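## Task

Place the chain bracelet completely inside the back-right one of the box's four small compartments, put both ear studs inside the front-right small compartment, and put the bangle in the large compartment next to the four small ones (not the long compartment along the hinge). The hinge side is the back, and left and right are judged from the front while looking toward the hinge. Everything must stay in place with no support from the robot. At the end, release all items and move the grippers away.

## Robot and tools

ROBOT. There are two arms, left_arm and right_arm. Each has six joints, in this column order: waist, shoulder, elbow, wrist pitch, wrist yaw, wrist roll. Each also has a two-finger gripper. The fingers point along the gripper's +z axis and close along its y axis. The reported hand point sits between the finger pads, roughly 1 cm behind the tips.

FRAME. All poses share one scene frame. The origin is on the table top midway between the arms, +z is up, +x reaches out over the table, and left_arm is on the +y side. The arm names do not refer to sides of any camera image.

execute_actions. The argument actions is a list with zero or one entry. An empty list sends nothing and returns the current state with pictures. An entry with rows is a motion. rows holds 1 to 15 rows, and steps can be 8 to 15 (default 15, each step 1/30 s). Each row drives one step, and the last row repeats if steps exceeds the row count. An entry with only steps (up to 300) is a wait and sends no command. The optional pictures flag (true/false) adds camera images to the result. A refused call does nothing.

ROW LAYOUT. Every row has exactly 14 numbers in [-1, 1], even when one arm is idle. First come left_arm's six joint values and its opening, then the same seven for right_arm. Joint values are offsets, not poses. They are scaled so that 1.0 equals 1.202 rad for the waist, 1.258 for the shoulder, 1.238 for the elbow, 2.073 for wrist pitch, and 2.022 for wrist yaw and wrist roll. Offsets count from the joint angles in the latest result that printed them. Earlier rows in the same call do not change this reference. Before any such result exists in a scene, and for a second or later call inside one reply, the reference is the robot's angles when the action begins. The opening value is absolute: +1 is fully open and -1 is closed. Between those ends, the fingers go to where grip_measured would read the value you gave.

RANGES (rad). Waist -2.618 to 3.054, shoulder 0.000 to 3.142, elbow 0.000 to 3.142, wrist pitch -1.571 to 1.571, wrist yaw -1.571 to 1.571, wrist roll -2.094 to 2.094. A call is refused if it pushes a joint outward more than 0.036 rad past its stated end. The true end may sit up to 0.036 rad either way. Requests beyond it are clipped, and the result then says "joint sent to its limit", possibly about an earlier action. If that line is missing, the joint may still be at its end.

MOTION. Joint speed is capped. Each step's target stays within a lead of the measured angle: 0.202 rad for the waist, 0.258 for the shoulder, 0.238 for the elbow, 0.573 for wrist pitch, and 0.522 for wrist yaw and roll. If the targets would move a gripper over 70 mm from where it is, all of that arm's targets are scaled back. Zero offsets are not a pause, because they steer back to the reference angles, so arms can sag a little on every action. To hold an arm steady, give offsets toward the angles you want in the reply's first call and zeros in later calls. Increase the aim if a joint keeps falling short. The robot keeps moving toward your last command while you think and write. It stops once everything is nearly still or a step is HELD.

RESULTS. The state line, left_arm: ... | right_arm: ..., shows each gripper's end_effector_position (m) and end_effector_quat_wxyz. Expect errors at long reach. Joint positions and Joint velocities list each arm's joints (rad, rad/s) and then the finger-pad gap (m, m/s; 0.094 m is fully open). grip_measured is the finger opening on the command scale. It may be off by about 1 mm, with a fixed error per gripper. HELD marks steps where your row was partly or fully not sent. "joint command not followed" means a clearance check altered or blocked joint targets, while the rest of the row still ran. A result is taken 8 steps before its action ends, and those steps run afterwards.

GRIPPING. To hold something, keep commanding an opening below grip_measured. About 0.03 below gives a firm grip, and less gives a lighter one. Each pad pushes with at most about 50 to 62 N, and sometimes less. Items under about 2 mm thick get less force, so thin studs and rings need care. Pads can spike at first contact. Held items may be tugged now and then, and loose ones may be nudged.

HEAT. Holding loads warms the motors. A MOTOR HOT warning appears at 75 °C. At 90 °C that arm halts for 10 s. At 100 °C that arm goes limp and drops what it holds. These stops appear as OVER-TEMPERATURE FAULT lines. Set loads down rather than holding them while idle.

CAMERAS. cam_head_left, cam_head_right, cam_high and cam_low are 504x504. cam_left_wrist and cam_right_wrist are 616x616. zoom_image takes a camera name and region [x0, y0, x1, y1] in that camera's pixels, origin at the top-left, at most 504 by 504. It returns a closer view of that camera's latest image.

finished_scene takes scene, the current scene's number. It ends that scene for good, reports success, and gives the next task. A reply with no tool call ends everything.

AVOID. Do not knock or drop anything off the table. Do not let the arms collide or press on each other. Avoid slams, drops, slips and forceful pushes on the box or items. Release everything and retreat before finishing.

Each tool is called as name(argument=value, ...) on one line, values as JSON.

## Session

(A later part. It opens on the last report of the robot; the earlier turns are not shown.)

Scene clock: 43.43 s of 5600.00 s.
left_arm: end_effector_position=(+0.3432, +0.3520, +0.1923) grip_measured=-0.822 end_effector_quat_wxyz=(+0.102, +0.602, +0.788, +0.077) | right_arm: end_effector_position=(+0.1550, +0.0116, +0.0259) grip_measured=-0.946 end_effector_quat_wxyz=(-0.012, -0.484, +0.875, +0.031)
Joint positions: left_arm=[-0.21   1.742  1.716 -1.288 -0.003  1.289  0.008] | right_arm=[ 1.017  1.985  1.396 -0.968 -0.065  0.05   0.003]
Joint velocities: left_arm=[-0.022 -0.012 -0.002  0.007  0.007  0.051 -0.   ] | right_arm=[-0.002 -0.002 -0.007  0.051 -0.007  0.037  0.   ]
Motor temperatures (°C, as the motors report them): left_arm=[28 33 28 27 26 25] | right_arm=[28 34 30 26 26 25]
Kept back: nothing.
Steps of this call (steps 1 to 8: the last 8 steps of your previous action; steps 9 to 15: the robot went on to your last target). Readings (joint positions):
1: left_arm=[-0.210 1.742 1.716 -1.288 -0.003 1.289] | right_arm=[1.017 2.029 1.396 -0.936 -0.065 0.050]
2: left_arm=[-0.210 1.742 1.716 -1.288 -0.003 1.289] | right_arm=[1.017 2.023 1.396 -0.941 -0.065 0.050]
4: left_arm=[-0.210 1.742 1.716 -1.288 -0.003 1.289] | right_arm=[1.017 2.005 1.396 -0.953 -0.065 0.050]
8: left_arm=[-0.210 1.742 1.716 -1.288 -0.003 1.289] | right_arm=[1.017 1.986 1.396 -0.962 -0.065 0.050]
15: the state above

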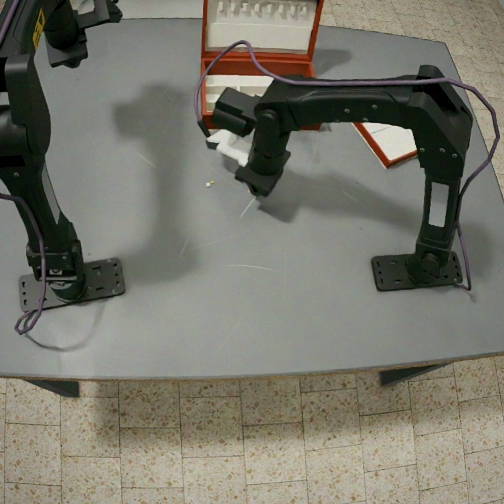

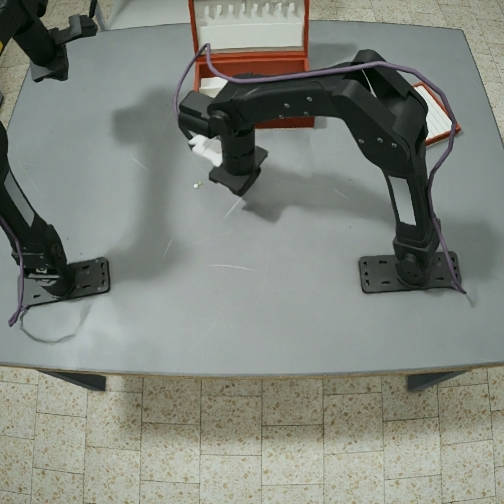

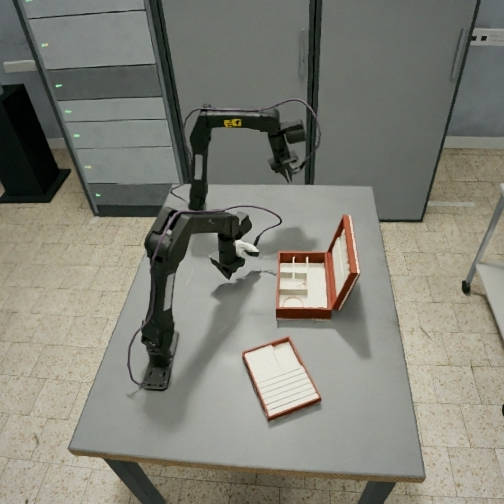

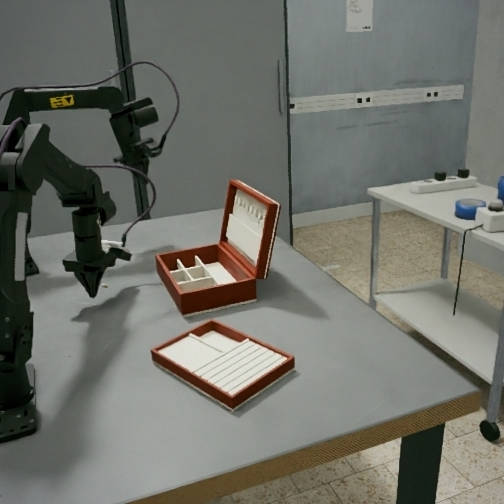

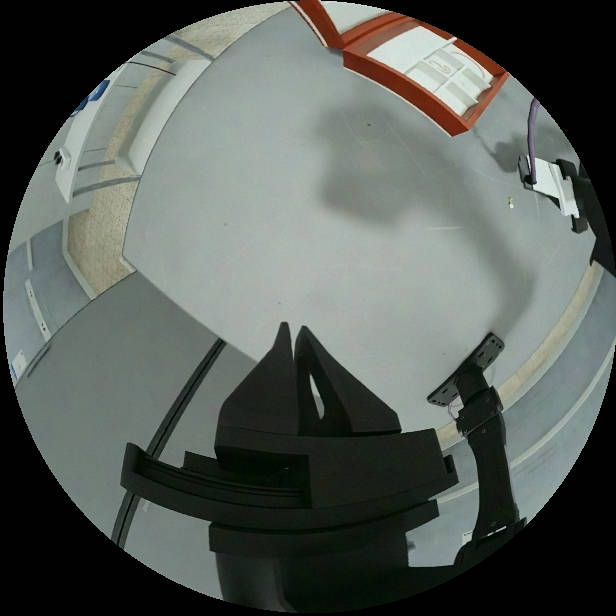

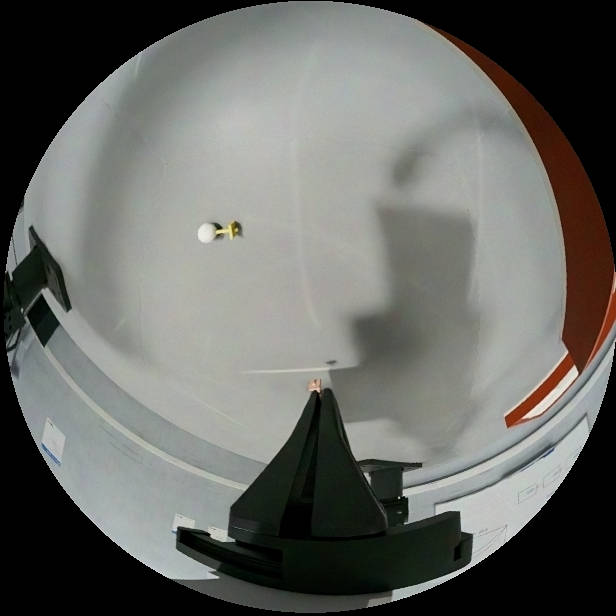

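execute_actions(actions=[{"rows":[[0,0,0.01,0,0,0,-0.6,0,0,0.03,-0.01,0,0.03,-0.96],[0,0,0.01,0,0,0,-0.6,0,0,0.07,-0.03,0,0.08,-0.96],[0,0,0.01,0,0,0,-0.6,-0.02,0,0.11,-0.05,0,0.15,-0.96],[0,0,0.01,0,0,0,-0.6,-0.05,0,0.15,-0.07,0,0.22,-0.96],[0,0,0.01,0,0,0,-0.6,-0.08,0,0.19,-0.09,0,0.29,-0.96],[0,0,0.01,0,0,0,-0.6,-0.11,0,0.23,-0.116,0,0.36,-0.96],[0,0,0.01,0,0,0,-0.6,-0.14,0,0.27,-0.116,0,0.43,-0.96],[0,0,0.01,0,0,0,-0.6,-0.17,0.02,0.31,-0.116,0,0.5,-0.96],[0,0,0.01,0,0,0,-0.6,-0.2,0.04,0.35,-0.116,0,0.57,-0.96],[0,0,0.01,0,0,0,-0.6,-0.23,0.06,0.39,-0.116,0,0.64,-0.96],[0,0,0.01,0,0,0,-0.6,-0.26,0.08,0.43,-0.116,0,0.71,-0.96],[0,0,0.01,0,0,0,-0.6,-0.29,0.1,0.47,-0.116,0,0.78,-0.96],[0,0,0.01,0,0,0,-0.6,-0.32,0.12,0.5,-0.116,0,0.85,-0.96],[0,0,0.01,0,0,0,-0.6,-0.339,0.14,0.5,-0.116,0,0.92,-0.96],[0,0,0.01,0,0,0,-0.6,-0.339,0.155,0.5,-0.116,0,0.99,-0.96]],"steps":15}])

execute_actions(actions=[{"steps":40}], pictures=true)

Scene clock: 45.03 s of 5600.00 s.
left_arm: end_effector_position=(+0.3432, +0.3520, +0.1923) grip_measured=-0.602 end_effector_quat_wxyz=(+0.102, +0.602, +0.788, +0.077) | right_arm: end_effector_position=(+0.1928, +0.0250, +0.0730) grip_measured=-0.946 end_effector_quat_wxyz=(-0.000, -0.257, +0.965, +0.051)
Joint positions: left_arm=[-0.21   1.742  1.716 -1.288 -0.003  1.289  0.019] | right_arm=[ 0.945  2.003  1.612 -1.112 -0.077  0.47   0.003]
Joint velocities: left_arm=[ 0.012  0.007 -0.017  0.022 -0.022  0.022  0.001] | right_arm=[-0.926  0.002  1.477 -0.623 -0.095  2.747  0.001]
Motor temperatures (°C, as the motors report them): left_arm=[28 33 28 26 26 25] | right_arm=[28 34 30 26 26 25]
Steps of this call (steps 1 to 15: the robot went on to your last target; steps 16 to 41: nothing new was sent; steps 42 to 48: the first 7 steps of this action). Readings (joint positions):
42: left_arm=[-0.210 1.742 1.716 -1.288 -0.003 1.289] | right_arm=[1.017 1.985 1.397 -0.972 -0.065 0.059]
43: left_arm=[-0.210 1.742 1.716 -1.288 -0.003 1.289] | right_arm=[1.017 1.987 1.408 -0.986 -0.065 0.084]
45: left_arm=[-0.210 1.742 1.716 -1.288 -0.003 1.289] | right_arm=[1.009 1.997 1.466 -1.035 -0.067 0.198]
48: the state above

Scene clock: 46.37 s of 5600.00 s.
left_arm: end_effector_position=(+0.3432, +0.3520, +0.1923) grip_measured=-0.602 end_effector_quat_wxyz=(+0.102, +0.602, +0.788, +0.077) | right_arm: end_effector_position=(+0.3558, -0.0167, +0.1027) grip_measured=-0.946 end_effector_quat_wxyz=(-0.011, +0.636, +0.765, +0.102)
Joint positions: left_arm=[-0.21   1.742  1.716 -1.288 -0.003  1.289  0.019] | right_arm=[ 0.608  2.195  2.007 -1.189 -0.066  2.045  0.003]
Joint velocities: left_arm=[ 0.002 -0.002 -0.012  0.007 -0.007 -0.007 -0.001] | right_arm=[-0.002 -0.002 -0.002 -0.022  0.007 -0.007 -0.001]
Motor temperatures (°C, as the motors report them): left_arm=[28 33 29 26 26 25] | right_arm=[28 34 30 26 26 25]
Kept back: nothing.
Steps of this call (steps 1 to 8: the last 8 steps of your previous action; steps 9 to 40: the robot went on to your last target). Readings (joint positions):
1: left_arm=[-0.210 1.742 1.716 -1.288 -0.003 1.289] | right_arm=[0.909 2.003 1.666 -1.130 -0.077 0.570]
2: left_arm=[-0.210 1.742 1.716 -1.288 -0.003 1.289] | right_arm=[0.868 2.006 1.722 -1.142 -0.078 0.670]
4: left_arm=[-0.210 1.742 1.716 -1.288 -0.003 1.289] | right_arm=[0.781 2.027 1.836 -1.155 -0.078 0.871]
8: left_arm=[-0.210 1.742 1.716 -1.288 -0.003 1.289] | right_arm=[0.627 2.104 1.999 -1.155 -0.074 1.273]
40: the state above

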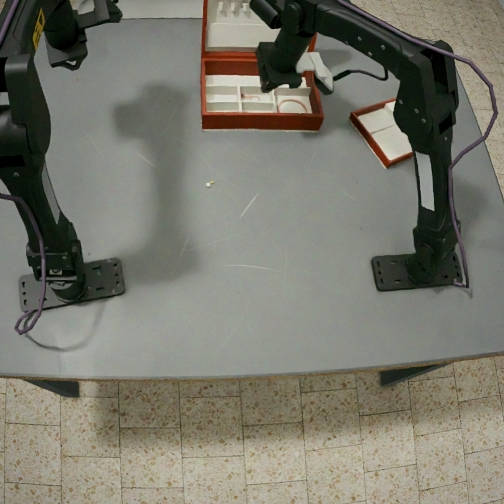

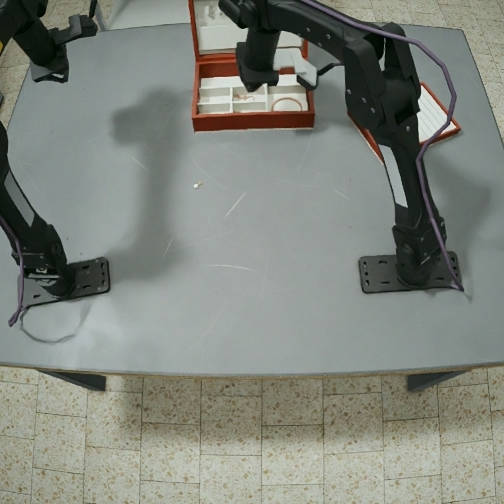

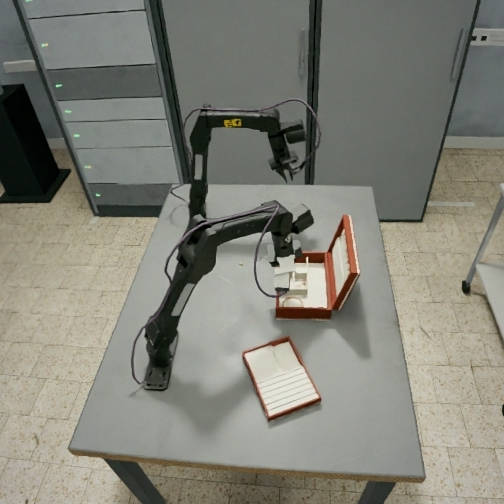

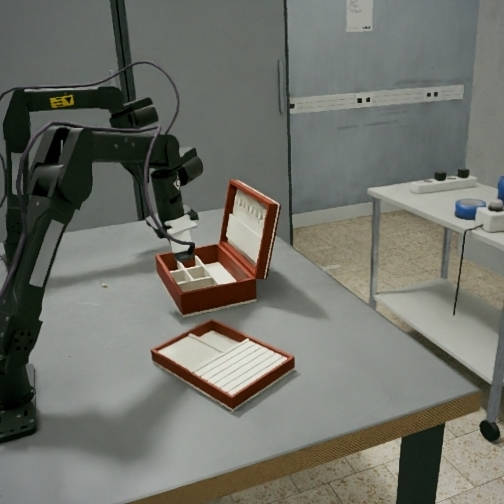

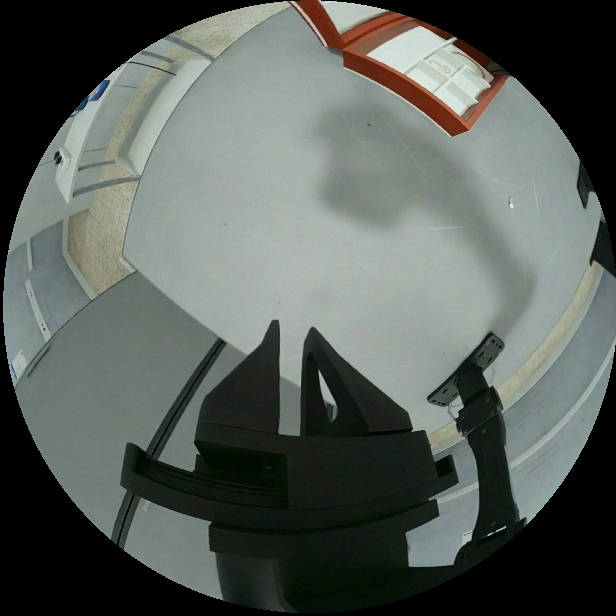

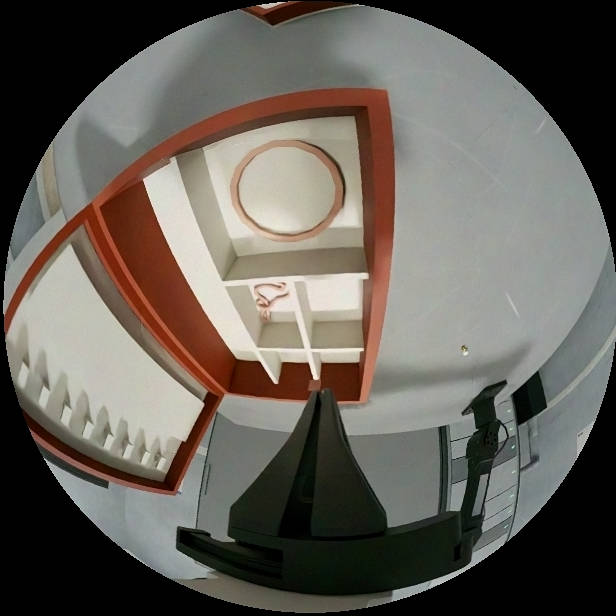

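execute_actions(actions=[{"rows":[[-0.05,0,-0.02,0.01,0,-0.05,-0.6,0,0,-0.015,0.005,0,0,-0.96],[-0.1,0,-0.04,0.02,0,-0.1,-0.6,0,0,-0.03,0.01,0,0,-0.96],[-0.16,0,-0.07,0.03,0,-0.16,-0.6,0,0,-0.045,0.018,0,0,-0.96],[-0.22,0,-0.1,0.04,0,-0.22,-0.6,0,0,-0.06,0.026,0,0,-0.96],[-0.28,0,-0.13,0.05,0,-0.28,-0.6,0,0,-0.075,0.034,0,0,-0.96],[-0.34,0,-0.16,0.06,0,-0.34,-0.6,0,0,-0.09,0.042,0,0,-0.96],[-0.4,0,-0.19,0.07,0,-0.4,-0.6,0,0,-0.105,0.05,0,0,-0.96],[-0.46,0,-0.22,0.08,0,-0.46,-0.6,0,0,-0.12,0.058,0,0,-0.96],[-0.52,0,-0.25,0.09,0,-0.52,-0.6,0,0,-0.135,0.066,0,0,-0.96],[-0.58,0.02,-0.28,0.1,0,-0.58,-0.6,0,0,-0.15,0.074,0,0,-0.96],[-0.64,0.04,-0.31,0.12,0,-0.64,-0.6,0,0,-0.16,0.082,0,0,-0.96],[-0.707,0.06,-0.33,0.138,0,-0.707,-0.6,0,0,-0.16,0.09,0,0,-0.96],[-0.707,0.08,-0.33,0.138,0,-0.707,-0.6,0,0,-0.16,0.09,0,0,-0.96],[-0.707,0.105,-0.33,0.138,0,-0.707,-0.6,0,0,-0.16,0.09,0,0,-0.96]],"steps":15}])

execute_actions(actions=[{"steps":35}], pictures=true)

Scene clock: 47.67 s of 5600.00 s.
left_arm: end_effector_position=(+0.3235, +0.2510, +0.1564) grip_measured=-0.602 end_effector_quat_wxyz=(+0.102, +0.562, +0.820, +0.041) | right_arm: end_effector_position=(+0.3518, -0.0198, +0.0813) grip_measured=-0.946 end_effector_quat_wxyz=(-0.013, +0.637, +0.765, +0.091)
Joint positions: left_arm=[-0.494  1.741  1.58  -1.191 -0.017  0.905  0.019] | right_arm=[ 0.608  2.195  1.926 -1.129 -0.066  2.046  0.003]
Joint velocities: left_arm=[-1.819 -0.007 -1.048  0.52  -0.007 -2.308  0.   ] | right_arm=[-0.002  0.002 -0.584  0.33  -0.022 -0.007 -0.001]
Motor temperatures (°C, as the motors report them): left_arm=[28 33 29 26 26 25] | right_arm=[28 34 30 26 26 25]
Steps of this call (steps 1 to 15: the robot went on to your last target; steps 16 to 32: nothing new was sent; steps 33 to 39: the first 7 steps of this action). Readings (joint positions):
33: left_arm=[-0.215 1.742 1.716 -1.286 -0.005 1.273] | right_arm=[0.608 2.195 2.007 -1.188 -0.066 2.046]
34: left_arm=[-0.232 1.742 1.711 -1.278 -0.010 1.240] | right_arm=[0.608 2.195 2.003 -1.183 -0.066 2.046]
36: left_arm=[-0.312 1.741 1.677 -1.246 -0.018 1.131] | right_arm=[0.608 2.195 1.983 -1.165 -0.066 2.046]
39: the state above

Scene clock: 48.83 s of 5600.00 s.
left_arm: end_effector_position=(+0.1865, +0.0996, +0.0388) grip_measured=-0.602 end_effector_quat_wxyz=(-0.007, +0.359, +0.933, +0.000) | right_arm: end_effector_position=(+0.3539, -0.0182, +0.0539) grip_measured=-0.946 end_effector_quat_wxyz=(-0.011, +0.637, +0.765, +0.100)
Joint positions: left_arm=[-1.062  1.884  1.311 -1.01   0.006 -0.133  0.019] | right_arm=[ 0.608  2.197  1.818 -1.001 -0.066  2.046  0.003]
Joint velocities: left_arm=[-0.007  0.017  0.007 -0.022  0.022  0.066  0.   ] | right_arm=[-0.017  0.017 -0.002 -0.022 -0.037 -0.022 -0.001]
Motor temperatures (°C, as the motors report them): left_arm=[28 33 29 26 26 25] | right_arm=[28 35 30 26 26 25]
Kept back: nothing.
Steps of this call (steps 1 to 8: the last 8 steps of your previous action; steps 9 to 35: the robot went on to your last target). Readings (joint positions):
1: left_arm=[-0.560 1.741 1.543 -1.173 -0.016 0.819] | right_arm=[0.608 2.195 1.905 -1.118 -0.066 2.046]
2: left_arm=[-0.626 1.741 1.505 -1.156 -0.015 0.732] | right_arm=[0.608 2.195 1.884 -1.105 -0.066 2.046]
4: left_arm=[-0.757 1.748 1.434 -1.122 -0.013 0.565] | right_arm=[0.608 2.195 1.847 -1.079 -0.066 2.046]
8: left_arm=[-1.001 1.826 1.347 -1.056 -0.007 0.226] | right_arm=[0.608 2.197 1.818 -1.041 -0.066 2.046]
35: the state above

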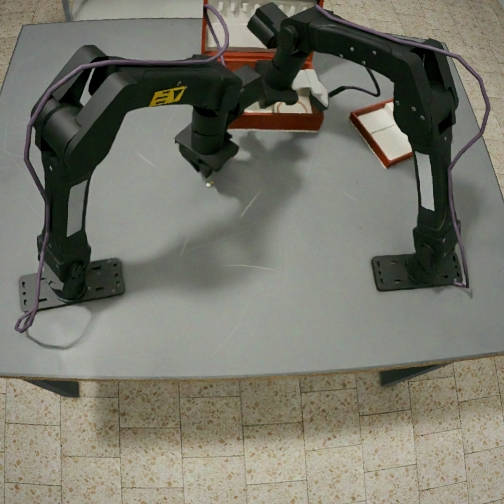

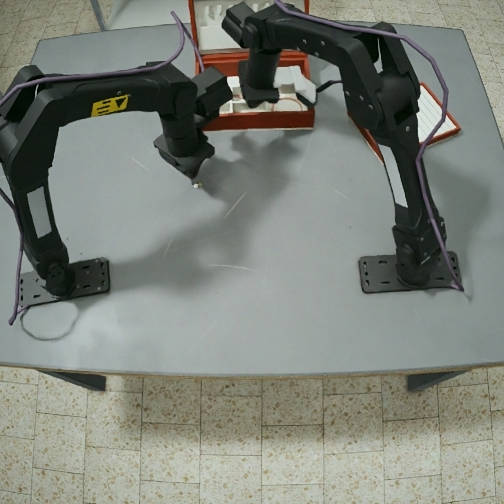

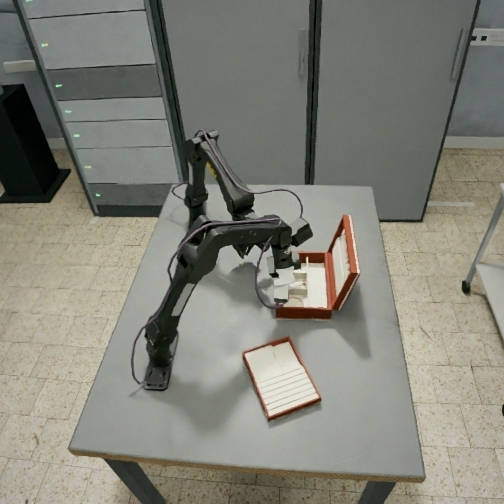

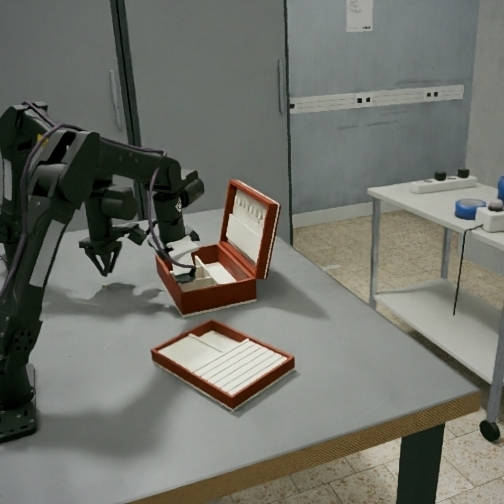

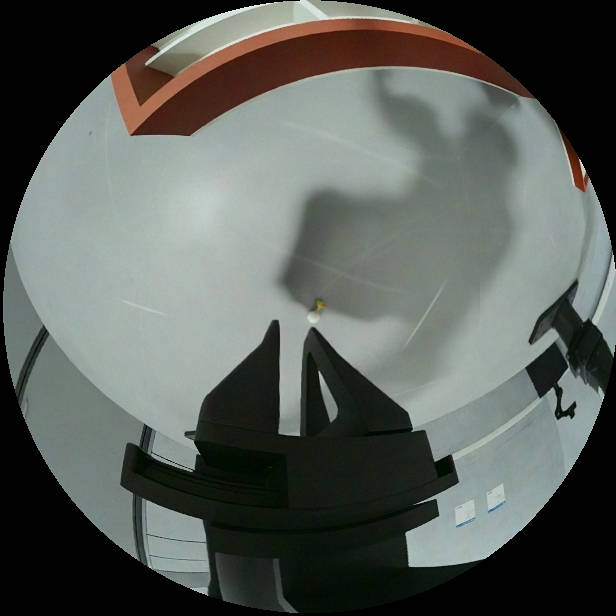

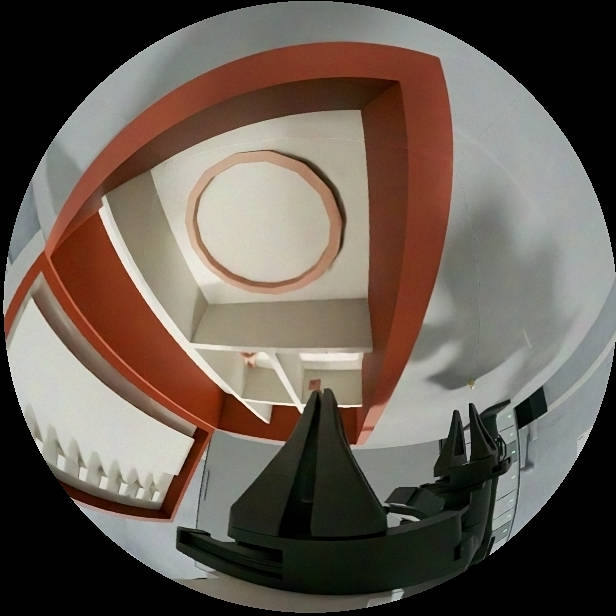

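execute_actions(actions=[{"rows":[[-0.02,0,-0.01,0,0,0,-0.6,0,0,-0.015,0,0,0,-0.96],[-0.036,0,-0.02,0.01,0,0,-0.6,0,0,-0.03,0.005,0,0,-0.96],[-0.036,0,-0.035,0.02,0,0,-0.6,0,0,-0.045,0.01,0,0,-0.96],[-0.036,0,-0.05,0.03,0,0,-0.6,0,0,-0.06,0.015,0,0,-0.96],[-0.036,0,-0.063,0.038,0,0,-0.6,0,0,-0.065,0.02,0,0,-0.96],[-0.036,0,-0.063,0.038,0,0,-0.6,0,0,-0.065,0.02,0,0,-0.96],[-0.036,0,-0.063,0.038,0,0,-0.6,0,0,-0.065,0.02,0,0,-0.96],[-0.036,0,-0.063,0.038,0,0,-0.6,0,0,-0.065,0.02,0,0,-0.96],[-0.036,0,-0.063,0.038,0,0,-0.6,0,0,-0.065,0.02,0,0,-0.96],[-0.036,0,-0.063,0.038,0,0,-0.6,0,0,-0.065,0.02,0,0,-0.96],[-0.036,0,-0.063,0.038,0,0,-0.6,0,0,-0.065,0.02,0,0,-0.96],[-0.036,0,-0.063,0.038,0,0,-0.6,0,0,-0.065,0.02,0,0,-0.96],[-0.036,0,-0.063,0.038,0,0,-0.6,0,0,-0.065,0.02,0,0,-0.88],[-0.036,0,-0.063,0.038,0,0,-0.6,0,0,-0.065,0.02,0,0,-0.8],[-0.036,0,-0.063,0.038,0,0,-0.6,0,0,-0.065,0.02,0,0,-0.72]],"steps":15}])

execute_actions(actions=[{"steps":20}], pictures=true)

Scene clock: 50.30 s of 5600.00 s.
left_arm: end_effector_position=(+0.1726, +0.0952, +0.0267) grip_measured=-0.602 end_effector_quat_wxyz=(-0.008, +0.377, +0.926, +0.001) | right_arm: end_effector_position=(+0.3453, -0.0247, +0.0370) grip_measured=-0.946 end_effector_quat_wxyz=(-0.015, +0.638, +0.765, +0.084)
Joint positions: left_arm=[-1.103  1.884  1.259 -0.961  0.006 -0.134  0.019] | right_arm=[ 0.608  2.197  1.756 -0.972 -0.066  2.046  0.003]
Joint velocities: left_arm=[-0.081  0.007 -0.3    0.081 -0.007 -0.037 -0.001] | right_arm=[ 0.002  0.017 -0.276  0.037 -0.007  0.022 -0.   ]
Motor temperatures (°C, as the motors report them): left_arm=[28 33 28 26 26 25] | right_arm=[28 35 30 26 26 25]
Steps of this call (steps 1 to 15: the robot went on to your last target; steps 16 to 37: nothing new was sent; steps 38 to 44: the first 7 steps of this action). Readings (joint positions):
38: left_arm=[-1.063 1.884 1.311 -1.010 0.006 -0.134] | right_arm=[0.608 2.197 1.818 -1.001 -0.066 2.046]
39: left_arm=[-1.068 1.884 1.311 -1.009 0.006 -0.134] | right_arm=[0.608 2.197 1.814 -0.997 -0.066 2.046]
41: left_arm=[-1.084 1.884 1.298 -0.990 0.006 -0.134] | right_arm=[0.608 2.197 1.795 -0.983 -0.066 2.046]
44: the state above

Scene clock: 50.97 s of 5600.00 s.
left_arm: end_effector_position=(+0.1727, +0.0942, +0.0235) grip_measured=-0.602 end_effector_quat_wxyz=(-0.004, +0.378, +0.926, -0.001) | right_arm: end_effector_position=(+0.3506, -0.0221, +0.0371) grip_measured=-0.723 end_effector_quat_wxyz=(-0.011, +0.638, +0.764, +0.095)
Joint positions: left_arm=[-1.104  1.884  1.246 -0.939  0.006 -0.134  0.019] | right_arm=[ 0.607  2.197  1.752 -0.944 -0.063  2.047  0.013]
Joint velocities: left_arm=[-0.007 -0.002 -0.012  0.022 -0.066 -0.051 -0.   ] | right_arm=[ 0.007 -0.012 -0.012 -0.022  0.022 -0.022 -0.002]
Motor temperatures (°C, as the motors report them): left_arm=[28 33 28 26 26 25] | right_arm=[28 35 30 26 26 25]
Kept back: nothing.
Steps of this call (steps 1 to 8: the last 8 steps of your previous action; steps 9 to 20: the robot went on to your last target). Readings (joint positions):
1: left_arm=[-1.104 1.884 1.251 -0.960 0.006 -0.134] | right_arm=[0.608 2.197 1.752 -0.965 -0.065 2.047]
2: left_arm=[-1.104 1.884 1.247 -0.959 0.006 -0.134] | right_arm=[0.608 2.197 1.752 -0.963 -0.065 2.047]
4: left_arm=[-1.104 1.884 1.246 -0.956 0.006 -0.134] | right_arm=[0.608 2.197 1.752 -0.961 -0.065 2.047]
8: left_arm=[-1.104 1.884 1.246 -0.945 0.006 -0.134] | right_arm=[0.608 2.197 1.752 -0.950 -0.063 2.047]
20: the state above

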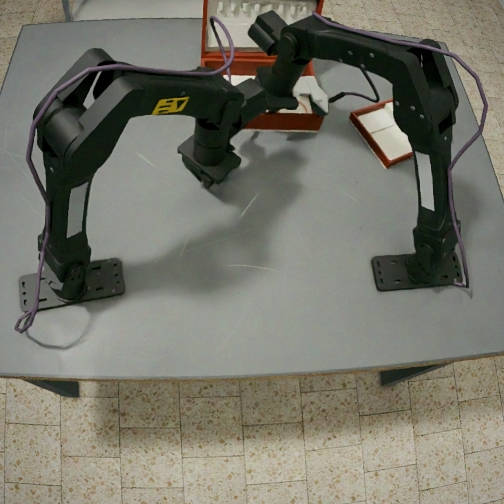

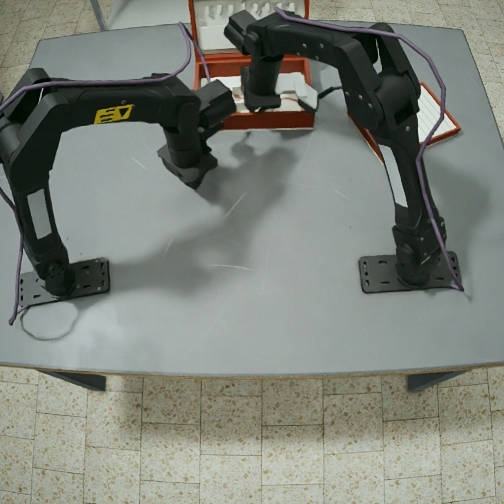

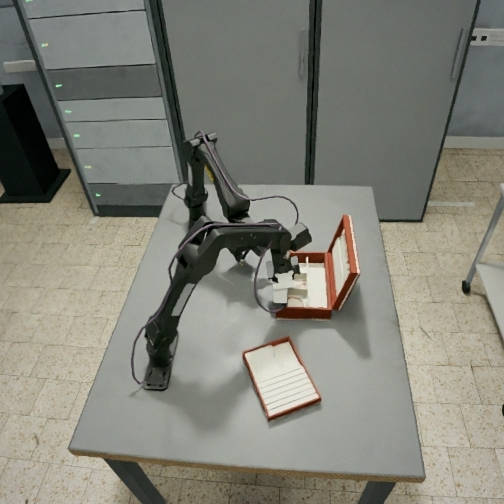

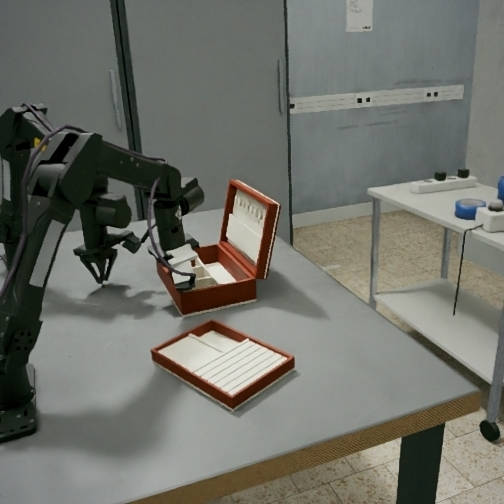

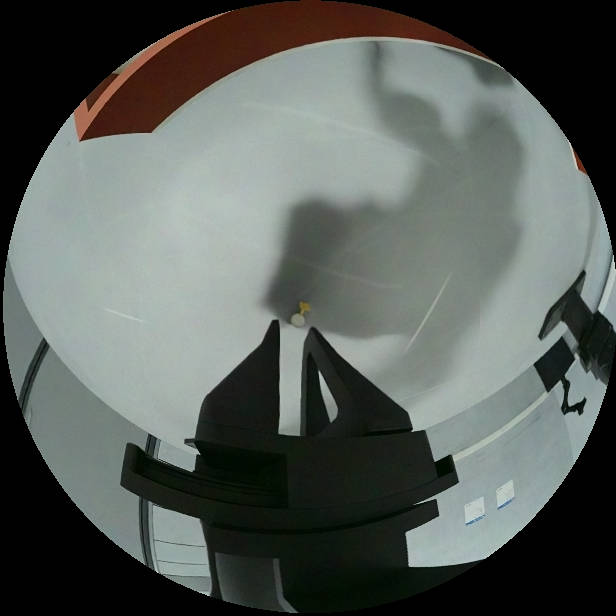

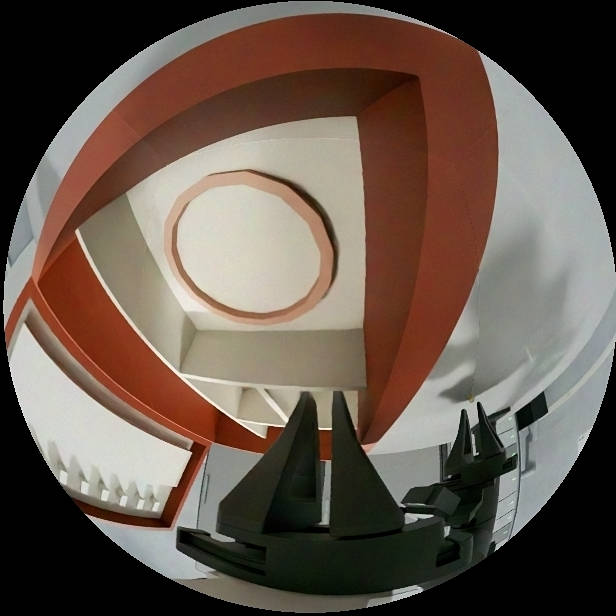

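execute_actions(actions=[{"rows":[[0,0.01,0,0.01,0,0,-0.6,0,-0.02,0.01,0,0,0,-0.72],[0,0.015,0,0.02,0,0,-0.6,0,-0.04,0.02,-0.02,0,0,-0.72],[0,0.02,0,0.02,0,0,-0.6,0,-0.06,0.03,-0.04,0,0,-0.72],[0,0.025,0,0.02,0,0,-0.6,0,-0.08,0.04,-0.06,0,0,-0.72],[0,0.03,0,0.02,0,0,-0.6,0,-0.1,0.05,-0.08,0,0,-0.72],[0,0.036,0,0.02,0,0,-0.6,0,-0.13,0.05,-0.1,0,0,-0.72],[0,0.036,0,0.02,0,0,-0.6,0,-0.16,0.05,-0.12,0,0,-0.72]],"steps":15}])

execute_actions(actions=[{"steps":18}], pictures=true)

Scene clock: 51.80 s of 5600.00 s.
left_arm: end_effector_position=(+0.1759, +0.0901, +0.0185) grip_measured=-0.602 end_effector_quat_wxyz=(+0.000, +0.378, +0.926, -0.004) | right_arm: end_effector_position=(+0.3397, -0.0303, +0.0756) grip_measured=-0.723 end_effector_quat_wxyz=(-0.010, +0.638, +0.764, +0.099)
Joint positions: left_arm=[-1.104  1.9    1.246 -0.912  0.006 -0.134  0.019] | right_arm=[ 0.607  2.11   1.767 -1.039 -0.063  2.047  0.013]
Joint velocities: left_arm=[ 0.012  0.227 -0.012 -0.022 -0.022 -0.066  0.   ] | right_arm=[ 0.002 -0.935  0.076 -0.828 -0.081  0.022  0.   ]
Motor temperatures (°C, as the motors report them): left_arm=[28 32 28 26 26 25] | right_arm=[28 35 30 26 26 25]
Steps of this call (steps 1 to 15: the robot went on to your last target; steps 16 to 18: nothing new was sent; steps 19 to 25: the first 7 steps of this action). Readings (joint positions):
19: left_arm=[-1.104 1.884 1.246 -0.938 0.006 -0.134] | right_arm=[0.607 2.197 1.752 -0.943 -0.063 2.047]
20: left_arm=[-1.104 1.884 1.246 -0.934 0.006 -0.134] | right_arm=[0.607 2.195 1.752 -0.943 -0.063 2.047]
22: left_arm=[-1.104 1.886 1.246 -0.923 0.006 -0.134] | right_arm=[0.607 2.178 1.754 -0.964 -0.063 2.047]
25: the state above

Scene clock: 52.40 s of 5600.00 s.
left_arm: end_effector_position=(+0.1758, +0.0902, +0.0132) grip_measured=-0.602 end_effector_quat_wxyz=(-0.004, +0.378, +0.926, -0.001) | right_arm: end_effector_position=(+0.3242, -0.0421, +0.1324) grip_measured=-0.723 end_effector_quat_wxyz=(-0.006, +0.636, +0.763, +0.114)
Joint positions: left_arm=[-1.104  1.917  1.246 -0.906  0.006 -0.134  0.019] | right_arm=[ 0.607  1.99   1.809 -1.17  -0.063  2.047  0.013]
Joint velocities: left_arm=[ 0.002 -0.007 -0.007 -0.007  0.007  0.007 -0.001] | right_arm=[-0.007 -0.002 -0.002 -0.066 -0.037 -0.037  0.001]
Motor temperatures (°C, as the motors report them): left_arm=[28 32 28 26 26 25] | right_arm=[28 35 30 26 26 25]
Kept back: nothing.
Steps of this call (steps 1 to 8: the last 8 steps of your previous action; steps 9 to 18: the robot went on to your last target). Readings (joint positions):
1: left_arm=[-1.104 1.907 1.246 -0.911 0.006 -0.134] | right_arm=[0.607 2.077 1.771 -1.067 -0.063 2.047]
2: left_arm=[-1.104 1.912 1.246 -0.910 0.006 -0.134] | right_arm=[0.607 2.046 1.779 -1.091 -0.063 2.047]
4: left_arm=[-1.104 1.917 1.246 -0.909 0.006 -0.134] | right_arm=[0.607 1.999 1.797 -1.121 -0.063 2.047]
8: left_arm=[-1.104 1.917 1.246 -0.906 0.006 -0.134] | right_arm=[0.607 1.977 1.809 -1.146 -0.063 2.047]
18: the state above

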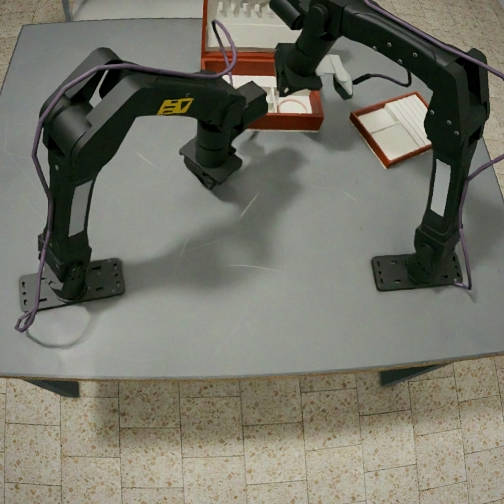

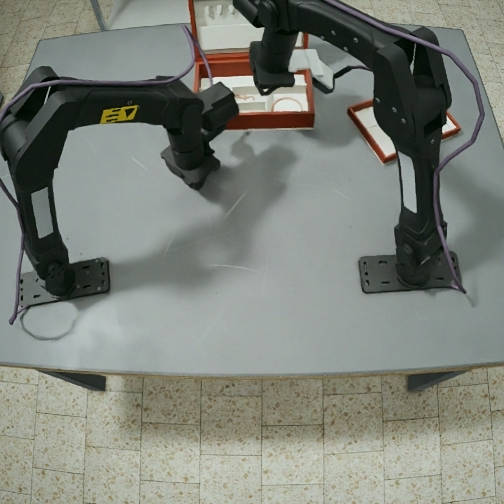

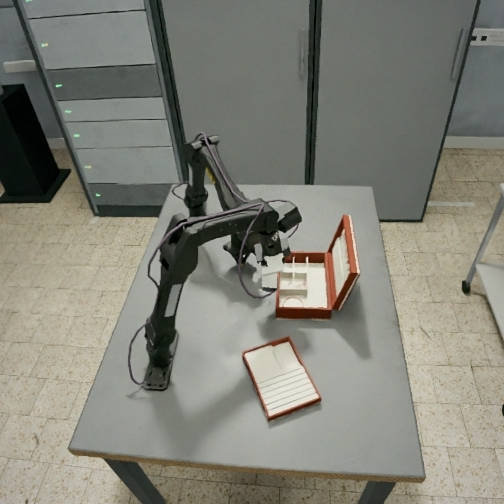

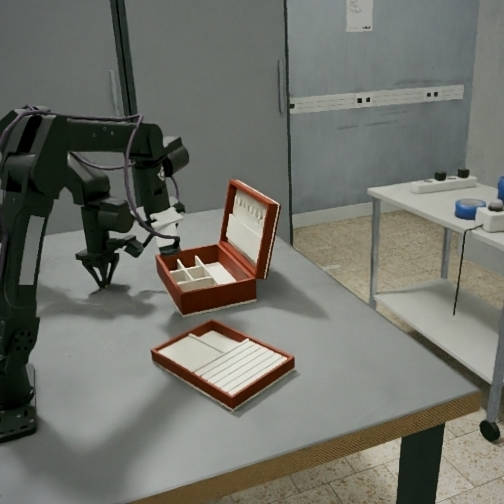

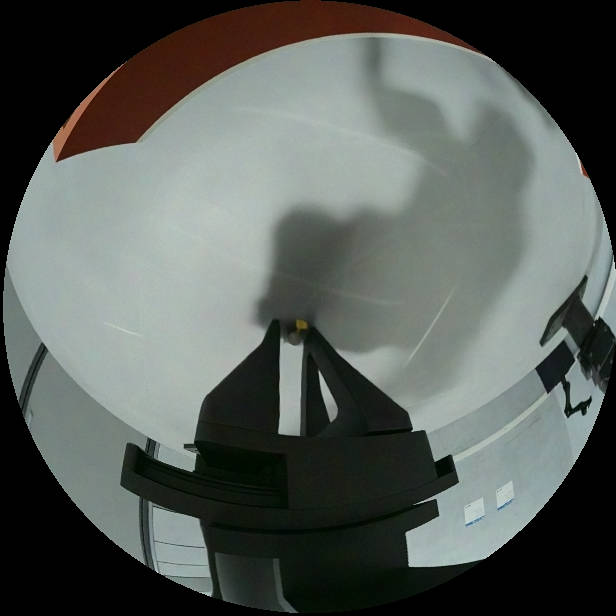

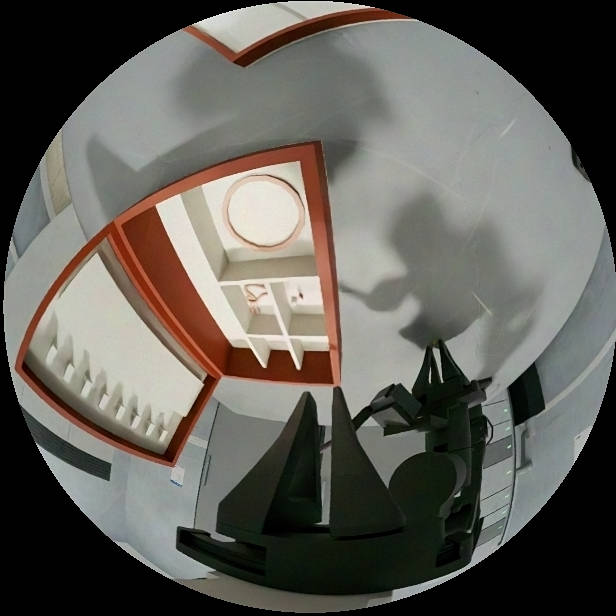

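execute_actions(actions=[{"rows":[[0,0,0,-0.013,0,0,-0.6,-0.04,-0.02,0.01,0,0,0,-0.72],[0,0,0,-0.013,0,0,-0.6,-0.08,-0.04,0.01,0,0,0,-0.72],[0,0,0,-0.013,0,0,-0.6,-0.12,-0.06,0.01,0,0,0,-0.72],[0,0,0,-0.013,0,0,-0.6,-0.16,-0.08,0.01,0,0,0,-0.72],[0,0,0,-0.013,0,0,-0.63,-0.2,-0.1,0.01,0,0,0,-0.72],[0,0,0,-0.013,0,0,-0.66,-0.24,-0.1,0.01,0,0,0,-0.72],[0,0,0,-0.013,0,0,-0.69,-0.28,-0.1,0.01,0,0,0,-0.72],[0,0,0,-0.013,0,0,-0.72,-0.32,-0.1,0.01,0,0,0,-0.72],[0,0,0,-0.013,0,0,-0.75,-0.36,-0.1,0.01,0,0,0,-0.72],[0,0,0,-0.013,0,0,-0.78,-0.4,-0.1,0.01,0,0,0,-0.72],[0,0,0,-0.013,0,0,-0.8,-0.44,-0.1,0.01,0,0,0,-0.72],[0,0,0,-0.013,0,0,-0.82,-0.48,-0.1,0.01,0,0,0,-0.72],[0,0,0,-0.013,0,0,-0.84,-0.5,-0.1,0.01,0,0,0,-0.72],[0,0,0,-0.013,0,0,-0.86,-0.5,-0.1,0.01,0,0,0,-0.72],[0,0,0,-0.013,0,0,-0.88,-0.5,-0.1,0.01,0,0,0,-0.72]],"steps":15}])

execute_actions(actions=[{"steps":20}], pictures=true)

zoom_image(camera="cam_left_wrist", region=[240,280,350,390])

Scene clock: 53.50 s of 5600.00 s.
left_arm: end_effector_position=(+0.1738, +0.0927, +0.0132) grip_measured=-0.676 end_effector_quat_wxyz=(-0.010, +0.378, +0.926, +0.002) | right_arm: end_effector_position=(+0.3722, -0.1151, +0.1608) grip_measured=-0.723 end_effector_quat_wxyz=(+0.010, +0.707, +0.691, +0.152)
Joint positions: left_arm=[-1.104  1.917  1.246 -0.919  0.006 -0.134  0.015] | right_arm=[ 0.398  1.924  1.809 -1.161 -0.08   2.047  0.013]
Joint velocities: left_arm=[ 0.002 -0.007 -0.002 -0.081 -0.081  0.022 -0.026] | right_arm=[-1.512 -0.476  0.002  0.007 -0.007 -0.007 -0.001]
Motor temperatures (°C, as the motors report them): left_arm=[28 32 28 26 26 25] | right_arm=[28 35 30 26 26 25]
Steps of this call (steps 1 to 15: the robot went on to your last target; steps 16 to 26: nothing new was sent; steps 27 to 33: the first 7 steps of this action). Readings (joint positions):
27: left_arm=[-1.104 1.917 1.246 -0.907 0.006 -0.134] | right_arm=[0.603 1.990 1.809 -1.172 -0.065 2.047]
28: left_arm=[-1.104 1.917 1.246 -0.910 0.006 -0.134] | right_arm=[0.593 1.988 1.809 -1.171 -0.069 2.047]
30: left_arm=[-1.104 1.917 1.246 -0.915 0.006 -0.134] | right_arm=[0.539 1.972 1.809 -1.169 -0.078 2.047]
33: the state above

Scene clock: 54.17 s of 5600.00 s.
left_arm: end_effector_position=(+0.1733, +0.0934, +0.0132) grip_measured=-0.874 end_effector_quat_wxyz=(-0.011, +0.378, +0.926, +0.003) | right_arm: end_effector_position=(+0.4192, -0.2816, +0.1806) grip_measured=-0.723 end_effector_quat_wxyz=(+0.061, +0.825, +0.536, +0.167)
Joint positions: left_arm=[-1.104  1.917  1.246 -0.922  0.006 -0.134  0.006] | right_arm=[ 0.005  1.877  1.809 -1.151 -0.061  2.047  0.013]
Joint velocities: left_arm=[-0.012  0.002 -0.017  0.066 -0.007 -0.022 -0.   ] | right_arm=[-0.002 -0.012 -0.007  0.007  0.022 -0.007 -0.   ]
Motor temperatures (°C, as the motors report them): left_arm=[28 32 28 26 26 25] | right_arm=[28 35 30 26 26 25]
Kept back: nothing.
Steps of this call (steps 1 to 8: the last 8 steps of your previous action; steps 9 to 20: the robot went on to your last target). Readings (joint positions):
1: left_arm=[-1.104 1.917 1.246 -0.919 0.006 -0.134] | right_arm=[0.343 1.908 1.809 -1.158 -0.080 2.047]
2: left_arm=[-1.104 1.917 1.246 -0.920 0.006 -0.134] | right_arm=[0.284 1.895 1.809 -1.155 -0.080 2.047]
4: left_arm=[-1.104 1.917 1.246 -0.921 0.006 -0.134] | right_arm=[0.165 1.880 1.809 -1.152 -0.077 2.047]
8: left_arm=[-1.104 1.917 1.246 -0.922 0.006 -0.134] | right_arm=[-0.012 1.877 1.809 -1.151 -0.061 2.047]
20: the state above

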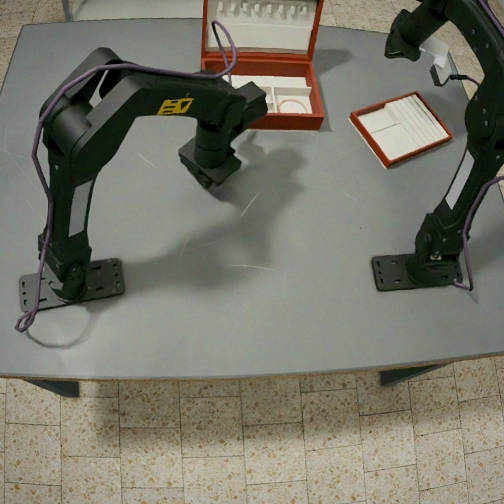

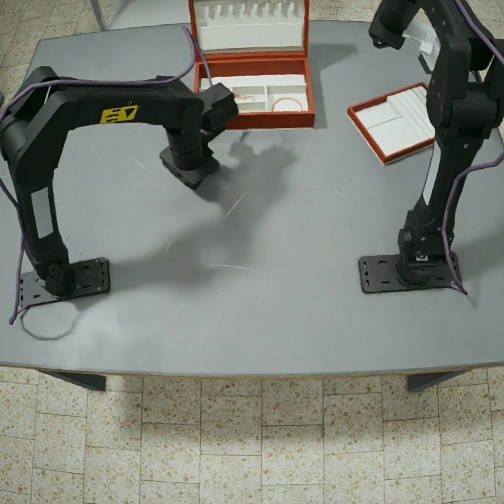

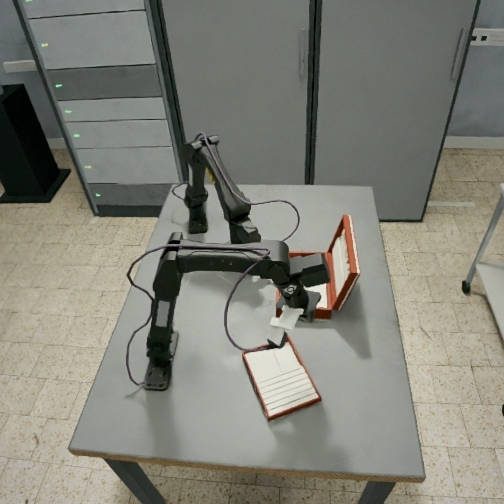

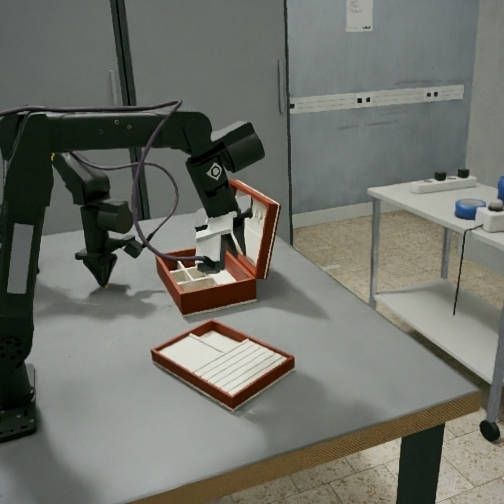

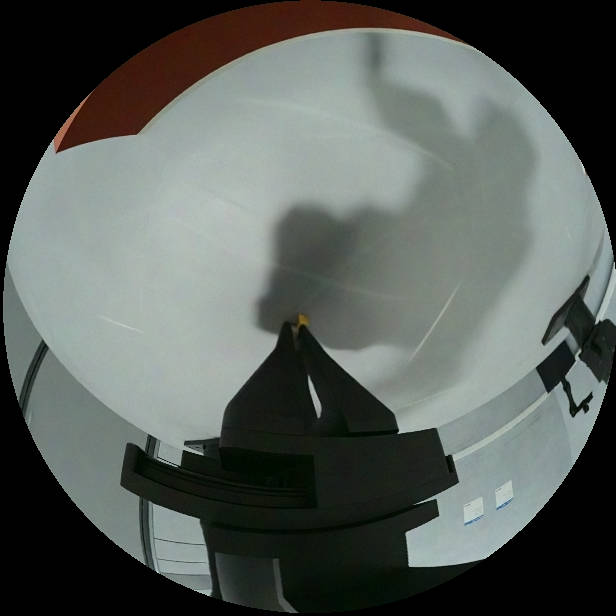

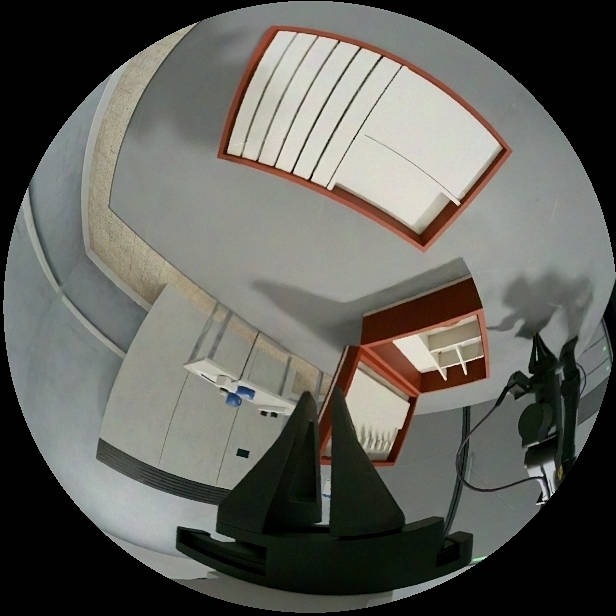

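Region (240, 280, 350, 390) of cam_left_wrist's 616x616 image, scaled by 4.582, with more detail than that image has.

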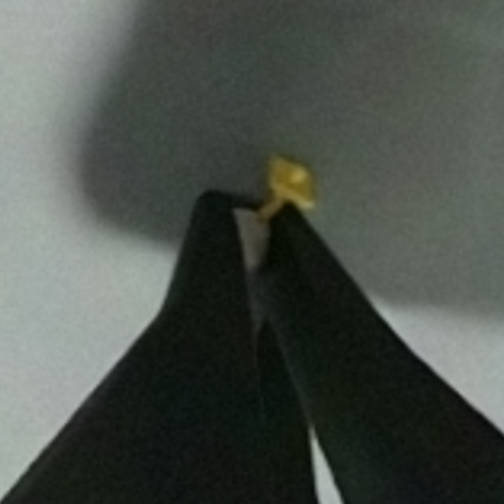

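execute_actions(actions=[{"rows":[[0,0,0,0,0,0,-0.9,0,0,0.01,0,0,0,-0.72],[0,0,0,0,0,0,-0.92,0,0,0.01,0,0,0,-0.72],[0,0,0,0,0,0,-0.94,0,0,0.01,0,0,0,-0.72],[0,0,0,0,0,0,-0.94,0,0,0.01,0,0,0,-0.72],[0,-0.02,0,0,0,0,-0.94,0,0,0.01,0,0,0,-0.72],[0,-0.03,0.02,-0.01,0,0,-0.94,0,0,0.01,0,0,0,-0.72],[0,-0.04,0.04,-0.03,0,0,-0.94,0,0,0.01,0,0,0,-0.72],[0,-0.05,0.07,-0.05,0,0,-0.94,0,0,0.01,0,0,0,-0.72],[0,-0.05,0.1,-0.07,0,0,-0.94,0,0,0.01,0,0,0,-0.72],[0,-0.05,0.13,-0.09,0,0,-0.94,0,0,0.01,0,0,0,-0.72],[0,-0.05,0.16,-0.11,0,0,-0.94,0,0,0.01,0,0,0,-0.72],[0,-0.05,0.19,-0.12,0,0,-0.94,0,0,0.01,0,0,0,-0.72],[0,-0.05,0.22,-0.13,0,0,-0.94,0,0,0.01,0,0,0,-0.72],[0,-0.05,0.25,-0.14,0,0,-0.94,0,0,0.01,0,0,0,-0.72]],"steps":15}])

execute_actions(actions=[{"steps":22}])

Scene clock: 55.43 s of 5600.00 s.
left_arm: end_effector_position=(+0.1729, +0.0940, +0.0158) grip_measured=-0.923 end_effector_quat_wxyz=(-0.012, +0.378, +0.926, +0.003) | right_arm: end_effector_position=(+0.4193, -0.2816, +0.1807) grip_measured=-0.723 end_effector_quat_wxyz=(+0.061, +0.825, +0.536, +0.167)
Joint positions: left_arm=[-1.104  1.911  1.249 -0.932  0.006 -0.134  0.004] | right_arm=[ 0.005  1.877  1.809 -1.15  -0.061  2.047  0.013]
Joint velocities: left_arm=[ 0.007 -0.129  0.129 -0.374 -0.022 -0.022 -0.   ] | right_arm=[-0.007 -0.002  0.007 -0.022  0.022 -0.037 -0.001]
Motor temperatures (°C, as the motors report them): left_arm=[28 32 28 26 26 25] | right_arm=[28 35 30 26 26 25]
Steps of this call (steps 1 to 15: the robot went on to your last target; steps 16 to 31: nothing new was sent; steps 32 to 38: the first 7 steps of this action). Readings (joint positions):
32: left_arm=[-1.104 1.917 1.246 -0.922 0.006 -0.134] | right_arm=[0.005 1.877 1.809 -1.151 -0.061 2.047]
33: left_arm=[-1.104 1.917 1.246 -0.922 0.006 -0.134] | right_arm=[0.005 1.877 1.809 -1.151 -0.061 2.047]
35: left_arm=[-1.104 1.917 1.246 -0.922 0.006 -0.134] | right_arm=[0.005 1.877 1.809 -1.150 -0.061 2.047]
38: the state above

Scene clock: 56.17 s of 5600.00 s.
left_arm: end_effector_position=(+0.1913, +0.0703, +0.1084) grip_measured=-0.923 end_effector_quat_wxyz=(+0.029, +0.378, +0.925, -0.020) | right_arm: end_effector_position=(+0.4193, -0.2816, +0.1807) grip_measured=-0.723 end_effector_quat_wxyz=(+0.061, +0.825, +0.536, +0.167)
Joint positions: left_arm=[-1.104  1.852  1.548 -1.197  0.006 -0.134  0.004] | right_arm=[ 0.005  1.877  1.809 -1.15  -0.061  2.047  0.013]
Joint velocities: left_arm=[-0.017  0.002  0.012 -0.051  0.037  0.022 -0.   ] | right_arm=[-0.007 -0.002 -0.007 -0.022 -0.066 -0.022 -0.   ]
Motor temperatures (°C, as the motors report them): left_arm=[28 32 28 26 26 25] | right_arm=[28 35 30 26 26 25]
Kept back: nothing.
Steps of this call (steps 1 to 8: the last 8 steps of your previous action; steps 9 to 22: the robot went on to your last target). Readings (joint positions):
1: left_arm=[-1.104 1.906 1.261 -0.953 0.006 -0.134] | right_arm=[0.005 1.877 1.809 -1.150 -0.061 2.047]
2: left_arm=[-1.104 1.901 1.283 -0.980 0.006 -0.134] | right_arm=[0.005 1.877 1.809 -1.150 -0.061 2.047]
4: left_arm=[-1.104 1.891 1.350 -1.038 0.006 -0.134] | right_arm=[0.005 1.877 1.809 -1.150 -0.061 2.047]
8: left_arm=[-1.104 1.874 1.506 -1.120 0.006 -0.134] | right_arm=[0.005 1.877 1.809 -1.150 -0.061 2.047]
22: the state above


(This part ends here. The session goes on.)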